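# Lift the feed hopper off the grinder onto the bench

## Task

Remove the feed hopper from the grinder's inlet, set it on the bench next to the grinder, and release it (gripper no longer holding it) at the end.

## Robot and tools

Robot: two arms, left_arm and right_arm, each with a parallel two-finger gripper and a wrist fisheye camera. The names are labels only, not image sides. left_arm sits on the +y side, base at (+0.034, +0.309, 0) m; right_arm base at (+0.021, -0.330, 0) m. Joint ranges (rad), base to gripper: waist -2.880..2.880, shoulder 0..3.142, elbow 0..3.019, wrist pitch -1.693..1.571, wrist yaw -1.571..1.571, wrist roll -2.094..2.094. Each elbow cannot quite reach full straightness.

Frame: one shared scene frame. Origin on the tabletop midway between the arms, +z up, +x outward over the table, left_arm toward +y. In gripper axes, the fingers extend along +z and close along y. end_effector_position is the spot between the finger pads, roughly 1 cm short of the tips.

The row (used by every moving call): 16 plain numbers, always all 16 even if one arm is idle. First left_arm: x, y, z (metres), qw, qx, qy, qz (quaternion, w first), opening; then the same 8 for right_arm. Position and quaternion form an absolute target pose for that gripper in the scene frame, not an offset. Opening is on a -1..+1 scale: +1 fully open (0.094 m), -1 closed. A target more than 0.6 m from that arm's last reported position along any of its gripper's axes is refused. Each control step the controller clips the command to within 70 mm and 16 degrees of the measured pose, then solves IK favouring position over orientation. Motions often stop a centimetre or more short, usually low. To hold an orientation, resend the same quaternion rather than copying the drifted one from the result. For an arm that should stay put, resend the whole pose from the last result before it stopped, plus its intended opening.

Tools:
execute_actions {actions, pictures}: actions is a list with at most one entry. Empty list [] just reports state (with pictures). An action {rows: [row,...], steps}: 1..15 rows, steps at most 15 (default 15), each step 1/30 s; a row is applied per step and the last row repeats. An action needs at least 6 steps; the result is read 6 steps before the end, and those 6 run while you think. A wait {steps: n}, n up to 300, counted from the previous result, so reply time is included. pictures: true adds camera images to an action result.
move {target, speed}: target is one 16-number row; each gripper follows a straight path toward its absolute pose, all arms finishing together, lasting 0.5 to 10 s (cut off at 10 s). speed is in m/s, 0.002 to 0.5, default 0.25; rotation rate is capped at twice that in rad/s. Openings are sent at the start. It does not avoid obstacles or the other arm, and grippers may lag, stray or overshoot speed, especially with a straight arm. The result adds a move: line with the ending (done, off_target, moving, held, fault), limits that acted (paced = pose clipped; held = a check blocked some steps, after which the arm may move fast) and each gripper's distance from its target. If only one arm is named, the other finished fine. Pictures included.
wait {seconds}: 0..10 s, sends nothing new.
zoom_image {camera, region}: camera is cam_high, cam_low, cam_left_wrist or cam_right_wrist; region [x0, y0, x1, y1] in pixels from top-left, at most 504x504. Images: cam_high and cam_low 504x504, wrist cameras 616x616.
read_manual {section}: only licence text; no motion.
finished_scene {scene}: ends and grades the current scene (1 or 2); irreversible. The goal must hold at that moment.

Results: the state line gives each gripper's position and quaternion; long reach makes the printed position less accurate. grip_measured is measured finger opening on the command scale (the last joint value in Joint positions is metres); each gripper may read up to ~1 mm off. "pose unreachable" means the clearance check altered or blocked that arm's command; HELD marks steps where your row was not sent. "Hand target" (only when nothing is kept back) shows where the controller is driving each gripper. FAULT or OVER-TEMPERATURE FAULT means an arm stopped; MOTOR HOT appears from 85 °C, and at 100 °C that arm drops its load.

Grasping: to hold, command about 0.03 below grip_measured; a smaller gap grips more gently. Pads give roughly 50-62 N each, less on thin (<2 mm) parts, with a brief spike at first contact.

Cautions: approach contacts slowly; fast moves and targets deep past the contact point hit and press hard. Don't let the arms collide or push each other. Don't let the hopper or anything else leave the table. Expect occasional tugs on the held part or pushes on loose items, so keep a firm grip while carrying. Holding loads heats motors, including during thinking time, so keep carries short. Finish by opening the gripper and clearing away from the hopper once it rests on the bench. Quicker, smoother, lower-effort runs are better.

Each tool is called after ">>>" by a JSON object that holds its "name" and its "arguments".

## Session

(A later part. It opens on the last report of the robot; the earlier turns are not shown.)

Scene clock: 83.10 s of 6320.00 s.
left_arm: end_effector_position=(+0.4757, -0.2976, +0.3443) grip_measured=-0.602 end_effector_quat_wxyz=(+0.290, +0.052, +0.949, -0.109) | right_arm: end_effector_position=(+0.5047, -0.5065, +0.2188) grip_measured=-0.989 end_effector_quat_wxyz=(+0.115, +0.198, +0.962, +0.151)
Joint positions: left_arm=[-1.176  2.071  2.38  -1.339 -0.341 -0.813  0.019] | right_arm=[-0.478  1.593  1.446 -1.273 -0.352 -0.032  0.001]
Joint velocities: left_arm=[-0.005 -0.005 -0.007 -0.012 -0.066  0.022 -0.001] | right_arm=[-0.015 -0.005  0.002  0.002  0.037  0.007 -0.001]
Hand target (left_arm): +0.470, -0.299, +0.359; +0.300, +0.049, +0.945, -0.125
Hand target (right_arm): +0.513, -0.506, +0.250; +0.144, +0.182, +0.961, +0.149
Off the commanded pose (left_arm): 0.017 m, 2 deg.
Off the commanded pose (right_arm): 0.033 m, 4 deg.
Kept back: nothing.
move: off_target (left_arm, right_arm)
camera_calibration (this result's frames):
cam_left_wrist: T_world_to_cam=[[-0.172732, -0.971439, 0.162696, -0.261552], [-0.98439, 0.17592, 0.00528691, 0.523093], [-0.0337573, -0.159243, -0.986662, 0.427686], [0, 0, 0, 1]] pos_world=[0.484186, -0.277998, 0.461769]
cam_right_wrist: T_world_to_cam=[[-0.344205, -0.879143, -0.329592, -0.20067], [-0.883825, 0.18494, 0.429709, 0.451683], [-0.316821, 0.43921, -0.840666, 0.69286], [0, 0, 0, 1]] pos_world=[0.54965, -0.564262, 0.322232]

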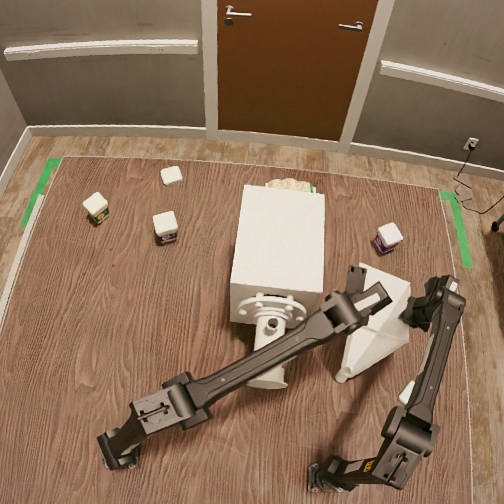

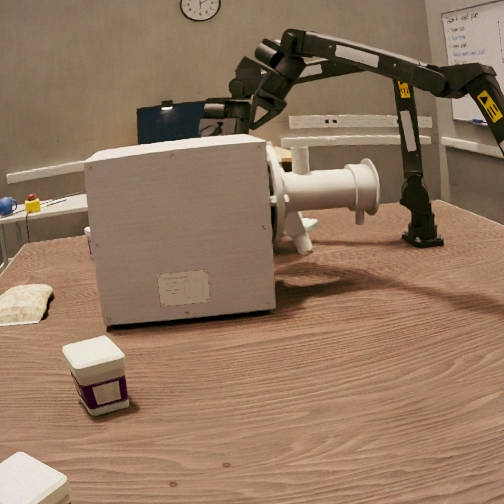

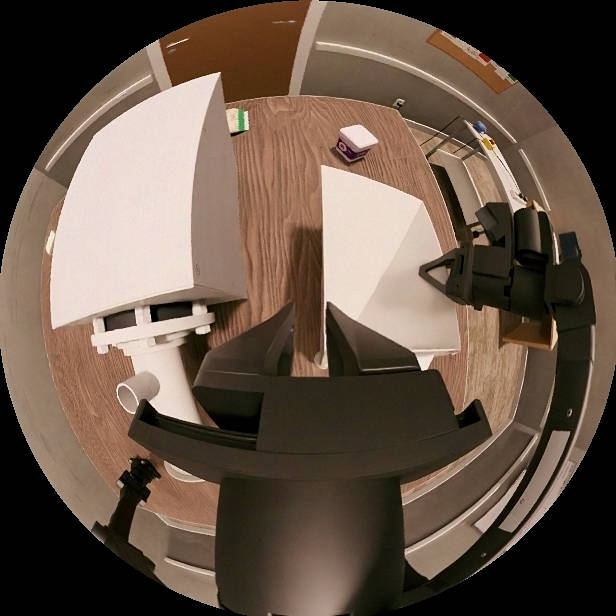

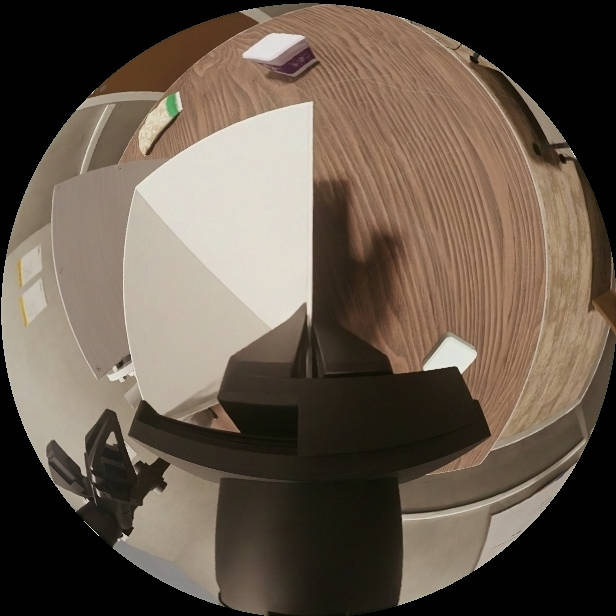

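>>> {"name": "move", "arguments": {"target": [0.40,-0.05,0.48,0.35,0.049,0.93,-0.11,0,0.57,-0.518,0.17,-0.057,0.224,0.963,0.144,-1], "speed": 0.08}}

Scene clock: 87.40 s of 6320.00 s.
left_arm: end_effector_position=(+0.4021, -0.0601, +0.4813) grip_measured=-0.002 end_effector_quat_wxyz=(+0.354, +0.046, +0.926, -0.120) | right_arm: end_effector_position=(+0.5437, -0.5158, +0.1180) grip_measured=-0.989 end_effector_quat_wxyz=(-0.108, +0.234, +0.956, +0.142)
Joint positions: left_arm=[-1.06   1.375  1.769 -1.27  -0.355 -0.672  0.047] | right_arm=[-0.429  2.016  1.771 -1.594 -0.241  0.033  0.001]
Joint velocities: left_arm=[ 0.005  0.005  0.002 -0.007  0.095 -0.037  0.   ] | right_arm=[-0.015 -0.024  0.017  0.012 -0.007 -0.066 -0.001]
Hand target (left_arm): +0.400, -0.049, +0.478; +0.349, +0.049, +0.929, -0.111
Hand target (right_arm): +0.566, -0.517, +0.170; -0.056, +0.222, +0.963, +0.143
Off the commanded pose (left_arm): 0.010 m, 1 deg.
Off the commanded pose (right_arm): 0.058 m, 6 deg.
Kept back: nothing.
move: off_target (right_arm)
camera_calibration (this result's frames):
cam_left_wrist: T_world_to_cam=[[-0.179222, -0.968367, 0.173624, -0.0683026], [-0.978717, 0.157565, -0.131475, 0.470594], [0.0999584, -0.193492, -0.975996, 0.537162], [0, 0, 0, 1]] pos_world=[0.394644, -0.0363544, 0.597999]
cam_right_wrist: T_world_to_cam=[[-0.474039, -0.853463, -0.216537, -0.158184], [-0.608802, 0.140029, 0.780867, 0.317066], [-0.636119, 0.501989, -0.585969, 0.800515], [0, 0, 0, 1]] pos_world=[0.627267, -0.581253, 0.187238]

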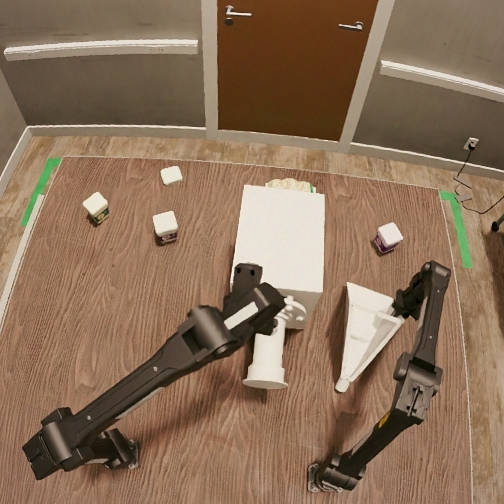

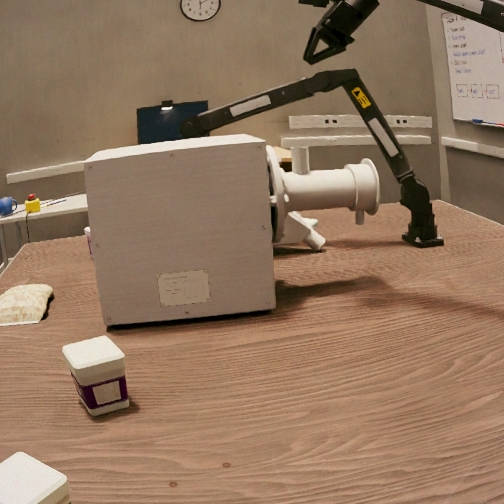

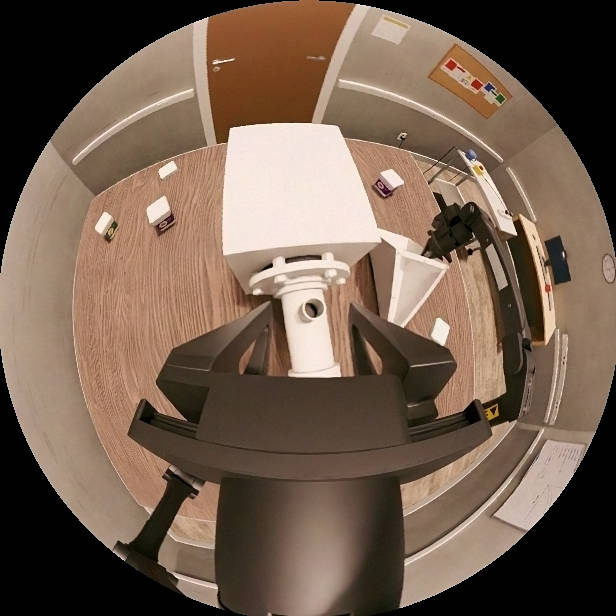

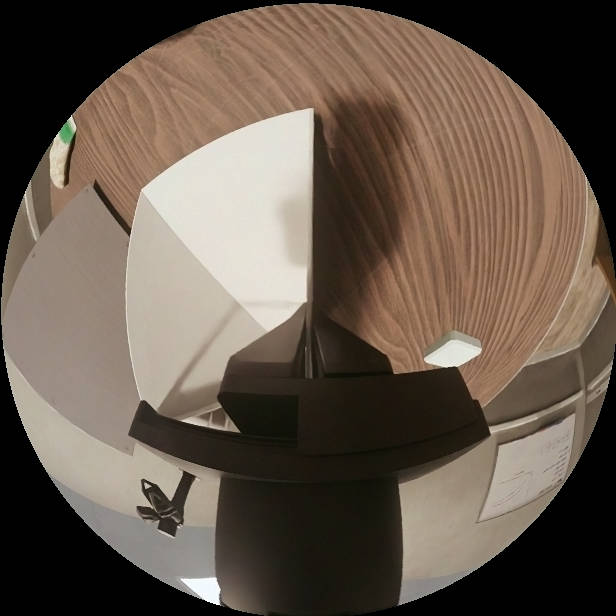

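>>> {"name": "move", "arguments": {"target": [0.40,-0.05,0.48,0.35,0.049,0.93,-0.11,0,0.544,-0.516,0.105,-0.108,0.234,0.956,0.142,-1], "speed": 0.03}}

>>> {"name": "move", "arguments": {"target": [0.40,-0.05,0.48,0.35,0.049,0.93,-0.11,0,0.544,-0.516,0.115,-0.108,0.234,0.956,0.142,-0.7], "speed": 0.03}}

Scene clock: 88.33 s of 6320.00 s.
left_arm: end_effector_position=(+0.4015, -0.0594, +0.4805) grip_measured=-0.002 end_effector_quat_wxyz=(+0.353, +0.047, +0.927, -0.118) | right_arm: end_effector_position=(+0.5374, -0.5153, +0.1019) grip_measured=-0.989 end_effector_quat_wxyz=(-0.127, +0.245, +0.951, +0.138)
Joint positions: left_arm=[-1.06   1.375  1.769 -1.275 -0.355 -0.671  0.047] | right_arm=[-0.429  2.035  1.753 -1.591 -0.228  0.053  0.001]
Joint velocities: left_arm=[-0.005  0.005  0.007  0.007 -0.066  0.007 -0.001] | right_arm=[-0.024 -0.005  0.012  0.002  0.007 -0.007 -0.001]
Hand target (left_arm): +0.400, -0.050, +0.480; +0.350, +0.049, +0.929, -0.110
Hand target (right_arm): +0.544, -0.516, +0.105; -0.108, +0.234, +0.956, +0.142
Off the commanded pose (left_arm): 0.010 m, 1 deg.
Off the commanded pose (right_arm): 0.007 m, 3 deg.
Kept back: nothing.
move: off_target (right_arm)
camera_calibration (this result's frames):
cam_left_wrist: T_world_to_cam=[[-0.17926, -0.969021, 0.169897, -0.0658237], [-0.979004, 0.158672, -0.12796, 0.468333], [0.0970381, -0.189268, -0.977119, 0.538591], [0, 0, 0, 1]] pos_world=[0.394436, -0.0361577, 0.597379]
cam_right_wrist: T_world_to_cam=[[-0.495889, -0.846108, -0.195438, -0.150892], [-0.572602, 0.149393, 0.806107, 0.308572], [-0.652856, 0.511648, -0.558565, 0.797927], [0, 0, 0, 1]] pos_world=[0.622795, -0.582027, 0.167463]

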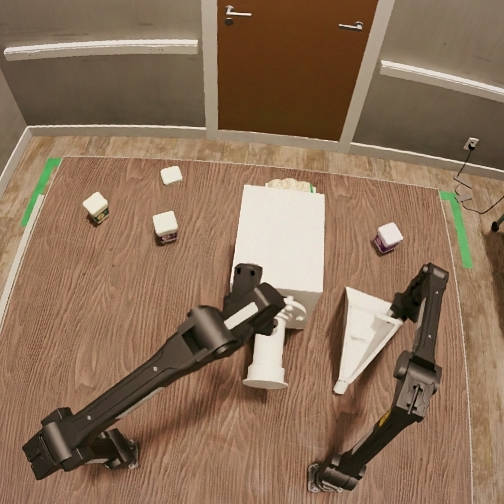

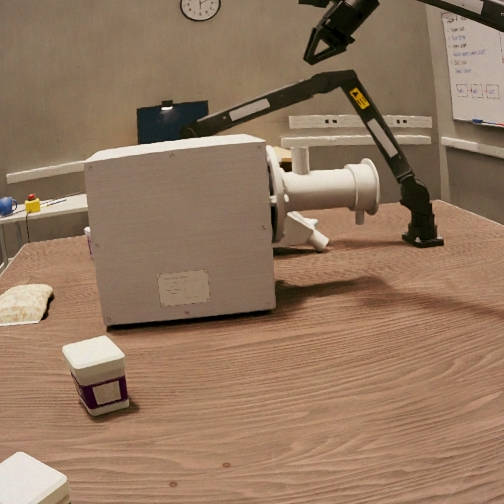

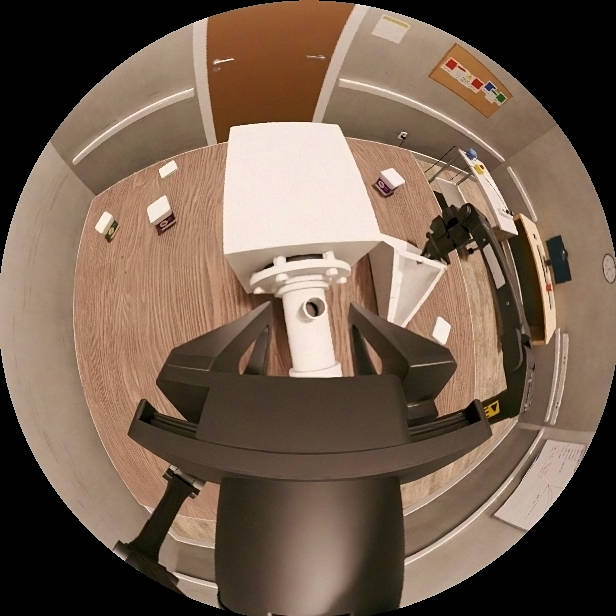

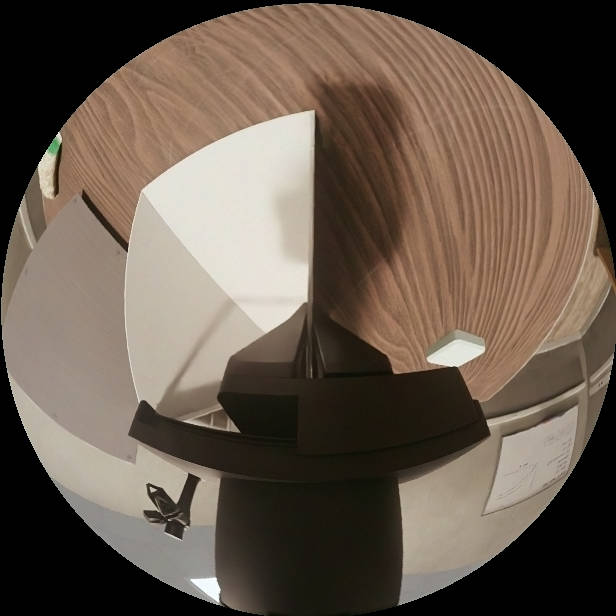

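Scene clock: 89.33 s of 6320.00 s.
left_arm: end_effector_position=(+0.4015, -0.0594, +0.4805) grip_measured=-0.002 end_effector_quat_wxyz=(+0.353, +0.047, +0.927, -0.118) | right_arm: end_effector_position=(+0.5381, -0.5140, +0.1024) grip_measured=-0.701 end_effector_quat_wxyz=(-0.126, +0.243, +0.951, +0.142)
Joint positions: left_arm=[-1.06   1.375  1.769 -1.275 -0.355 -0.671  0.047] | right_arm=[-0.429  2.035  1.753 -1.591 -0.237  0.049  0.014]
Joint velocities: left_arm=[ 0.005 -0.015 -0.012 -0.002 -0.11  -0.051 -0.001] | right_arm=[ 0.005  0.005  0.017  0.002  0.037  0.022 -0.   ]
Hand target (left_arm): +0.400, -0.050, +0.480; +0.350, +0.049, +0.929, -0.110
Hand target (right_arm): +0.543, -0.516, +0.115; -0.108, +0.234, +0.956, +0.142
Off the commanded pose (left_arm): 0.010 m, 1 deg.
Off the commanded pose (right_arm): 0.014 m, 2 deg.
Kept back: nothing.
move: off_target (right_arm)
camera_calibration (this result's frames):
cam_left_wrist: T_world_to_cam=[[-0.17926, -0.969021, 0.169897, -0.0658237], [-0.979004, 0.158672, -0.12796, 0.468333], [0.0970381, -0.189268, -0.977119, 0.538591], [0, 0, 0, 1]] pos_world=[0.394436, -0.0361577, 0.597379]
cam_right_wrist: T_world_to_cam=[[-0.493455, -0.845257, -0.205042, -0.149234], [-0.577048, 0.141767, 0.804312, 0.307004], [-0.650782, 0.515211, -0.55771, 0.798643], [0, 0, 0, 1]] pos_world=[0.623259, -0.581134, 0.167885]

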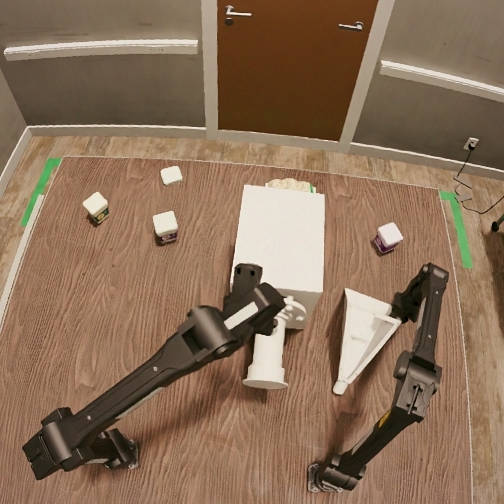

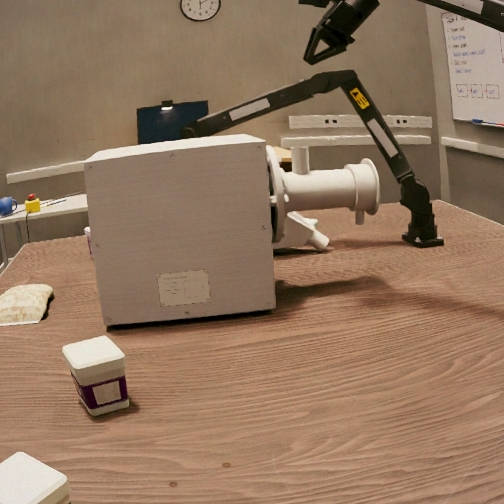

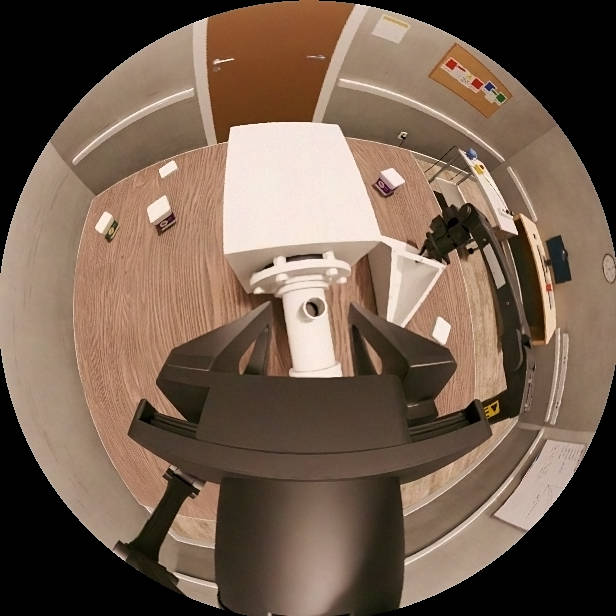

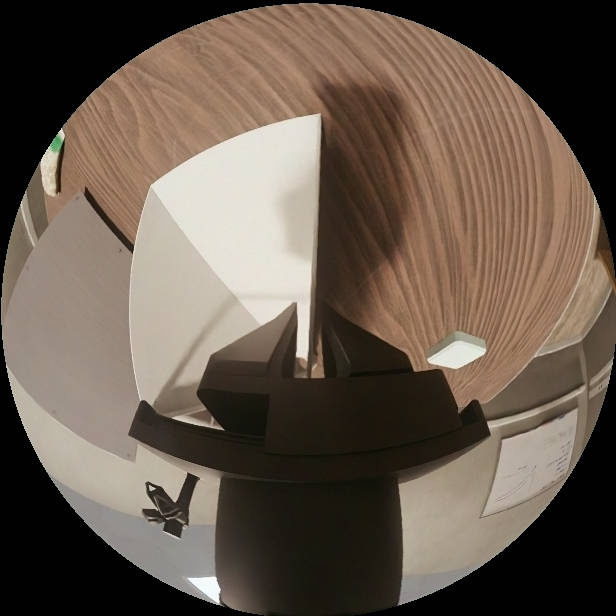

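Settled. Withdraw along the fingers' axis.

>>> {"name": "move", "arguments": {"target": [0.40,-0.05,0.48,0.35,0.049,0.93,-0.11,0,0.575,-0.56,0.20,-0.09,0.234,0.956,0.142,-0.3], "speed": 0.08}}

>>> {"name": "move", "arguments": {"target": [0.40,0.1,0.48,0.35,0.049,0.93,-0.11,0,0.58,-0.62,0.27,0.0,0.234,0.96,0.142,0.5]}}

Scene clock: 91.40 s of 6320.00 s.
left_arm: end_effector_position=(+0.4015, -0.0594, +0.4805) grip_measured=-0.002 end_effector_quat_wxyz=(+0.353, +0.047, +0.927, -0.118) | right_arm: end_effector_position=(+0.5630, -0.5496, +0.1775) grip_measured=-0.301 end_effector_quat_wxyz=(-0.064, +0.249, +0.957, +0.134)
Joint positions: left_arm=[-1.06   1.375  1.769 -1.275 -0.355 -0.671  0.047] | right_arm=[-0.467  2.016  1.941 -1.679 -0.237  0.034  0.033]
Joint velocities: left_arm=[-0.005  0.005 -0.002  0.012 -0.007 -0.007 -0.   ] | right_arm=[-0.005 -0.005 -0.002 -0.017  0.095 -0.037  0.   ]
Hand target (left_arm): +0.400, -0.050, +0.480; +0.350, +0.049, +0.929, -0.110
Hand target (right_arm): +0.571, -0.558, +0.201; -0.036, +0.243, +0.960, +0.131
Off the commanded pose (left_arm): 0.010 m, 1 deg.
Off the commanded pose (right_arm): 0.028 m, 4 deg.
joint sent to its limit (right arm) — the command would take joint 4 (wrist pitch) past its lower limit, so that joint was sent only as far as its limit.
Kept back: nothing.
move: off_target (right_arm)
camera_calibration (this result's frames):
cam_left_wrist: T_world_to_cam=[[-0.179544, -0.969013, 0.169642, -0.0655868], [-0.978948, 0.158974, -0.128016, 0.468355], [0.0970801, -0.189055, -0.977156, 0.538605], [0, 0, 0, 1]] pos_world=[0.394431, -0.0361844, 0.597384]
cam_right_wrist: T_world_to_cam=[[-0.49043, -0.843373, -0.219547, -0.149678], [-0.659342, 0.194346, 0.72629, 0.35506], [-0.569865, 0.500951, -0.651385, 0.83831], [0, 0, 0, 1]] pos_world=[0.638424, -0.615191, 0.255324]

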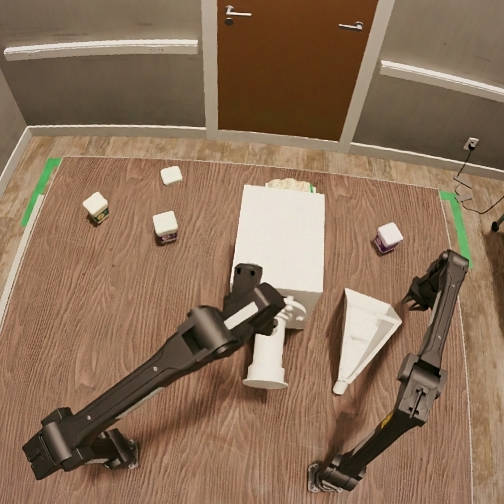

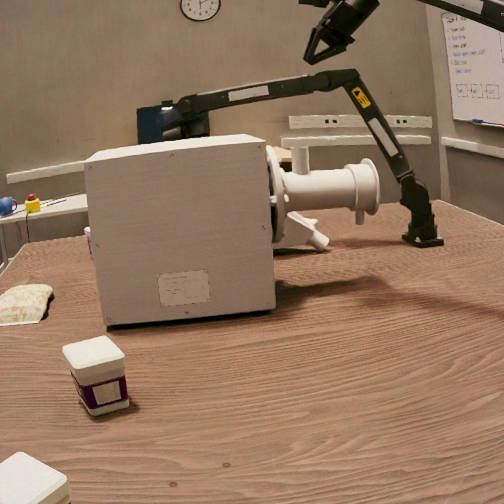

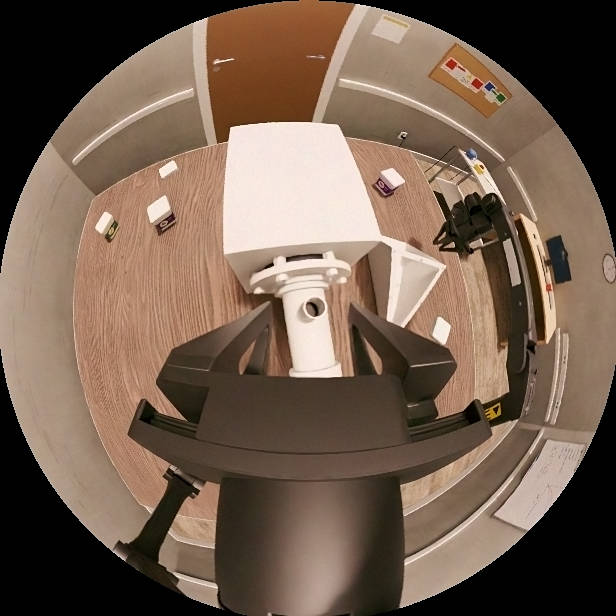

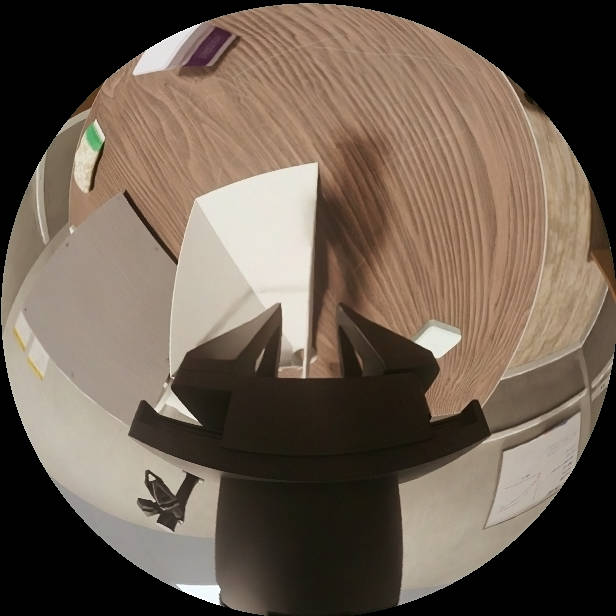

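Scene clock: 92.63 s of 6320.00 s.
left_arm: end_effector_position=(+0.3988, +0.1000, +0.4858) grip_measured=-0.002 end_effector_quat_wxyz=(+0.353, +0.042, +0.928, -0.113) | right_arm: end_effector_position=(+0.5698, -0.6145, +0.2538) grip_measured=+0.499 end_effector_quat_wxyz=(+0.041, +0.255, +0.957, +0.129)
Joint positions: left_arm=[-0.742  1.099  1.549 -1.275 -0.157 -0.431  0.047] | right_arm=[-0.567  1.983  2.096 -1.68  -0.272 -0.032  0.07 ]
Joint velocities: left_arm=[-0.005 -0.005  0.022 -0.012 -0.022  0.007 -0.   ] | right_arm=[-0.015  0.005 -0.002  0.012  0.007 -0.022  0.001]
Hand target (left_arm): +0.400, +0.099, +0.479; +0.349, +0.049, +0.930, -0.109
Hand target (right_arm): +0.576, -0.618, +0.271; +0.061, +0.245, +0.960, +0.125
Off the commanded pose (left_arm): 0.006 m, 1 deg.
Off the commanded pose (right_arm): 0.020 m, 5 deg.
joint sent to its limit (right arm) — the command would take joint 4 (wrist pitch) past its lower limit, so that joint was sent only as far as its limit.
Kept back: nothing.
move: off_target (right_arm)
camera_calibration (this result's frames):
cam_left_wrist: T_world_to_cam=[[-0.166468, -0.972417, 0.163382, 0.0856863], [-0.98113, 0.146823, -0.125803, 0.442056], [0.0983453, -0.181241, -0.978509, 0.573499], [0, 0, 0, 1]] pos_world=[0.391577, 0.122361, 0.602787]
cam_right_wrist: T_world_to_cam=[[-0.474875, -0.83982, -0.263053, -0.179939], [-0.779139, 0.262222, 0.56937, 0.466574], [-0.40919, 0.475334, -0.778859, 0.849505], [0, 0, 0, 1]] pos_world=[0.625687, -0.677261, 0.348658]

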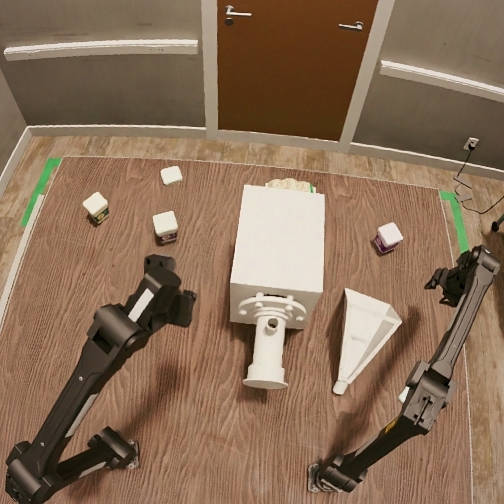

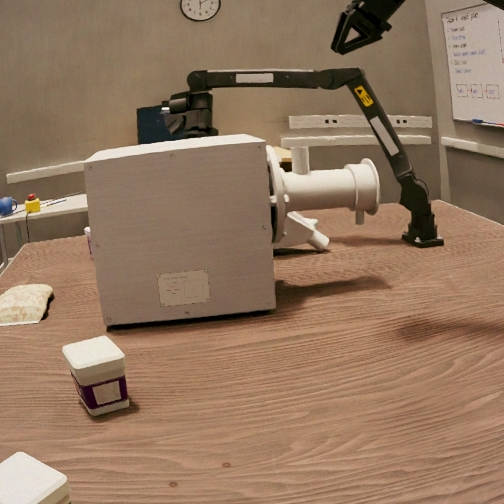

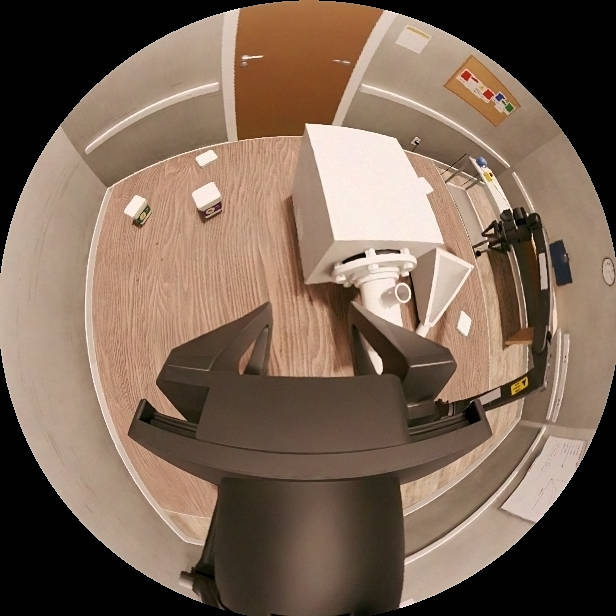

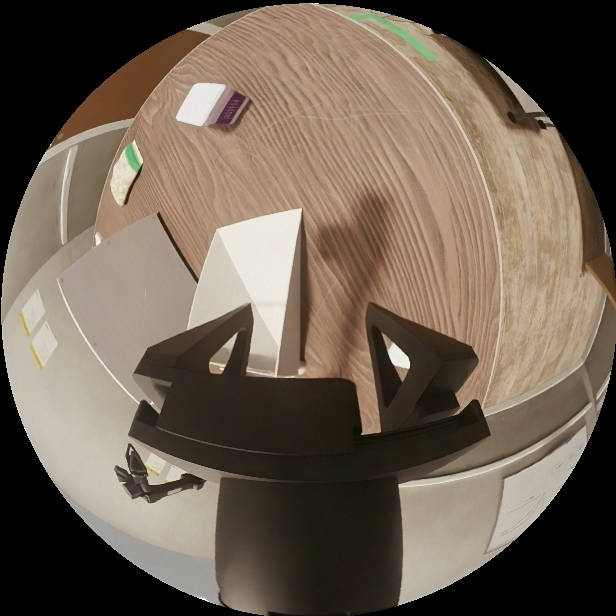

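>>> {"name": "finished_scene", "arguments": {"scene": 1}}

The scene is finished: the task was done.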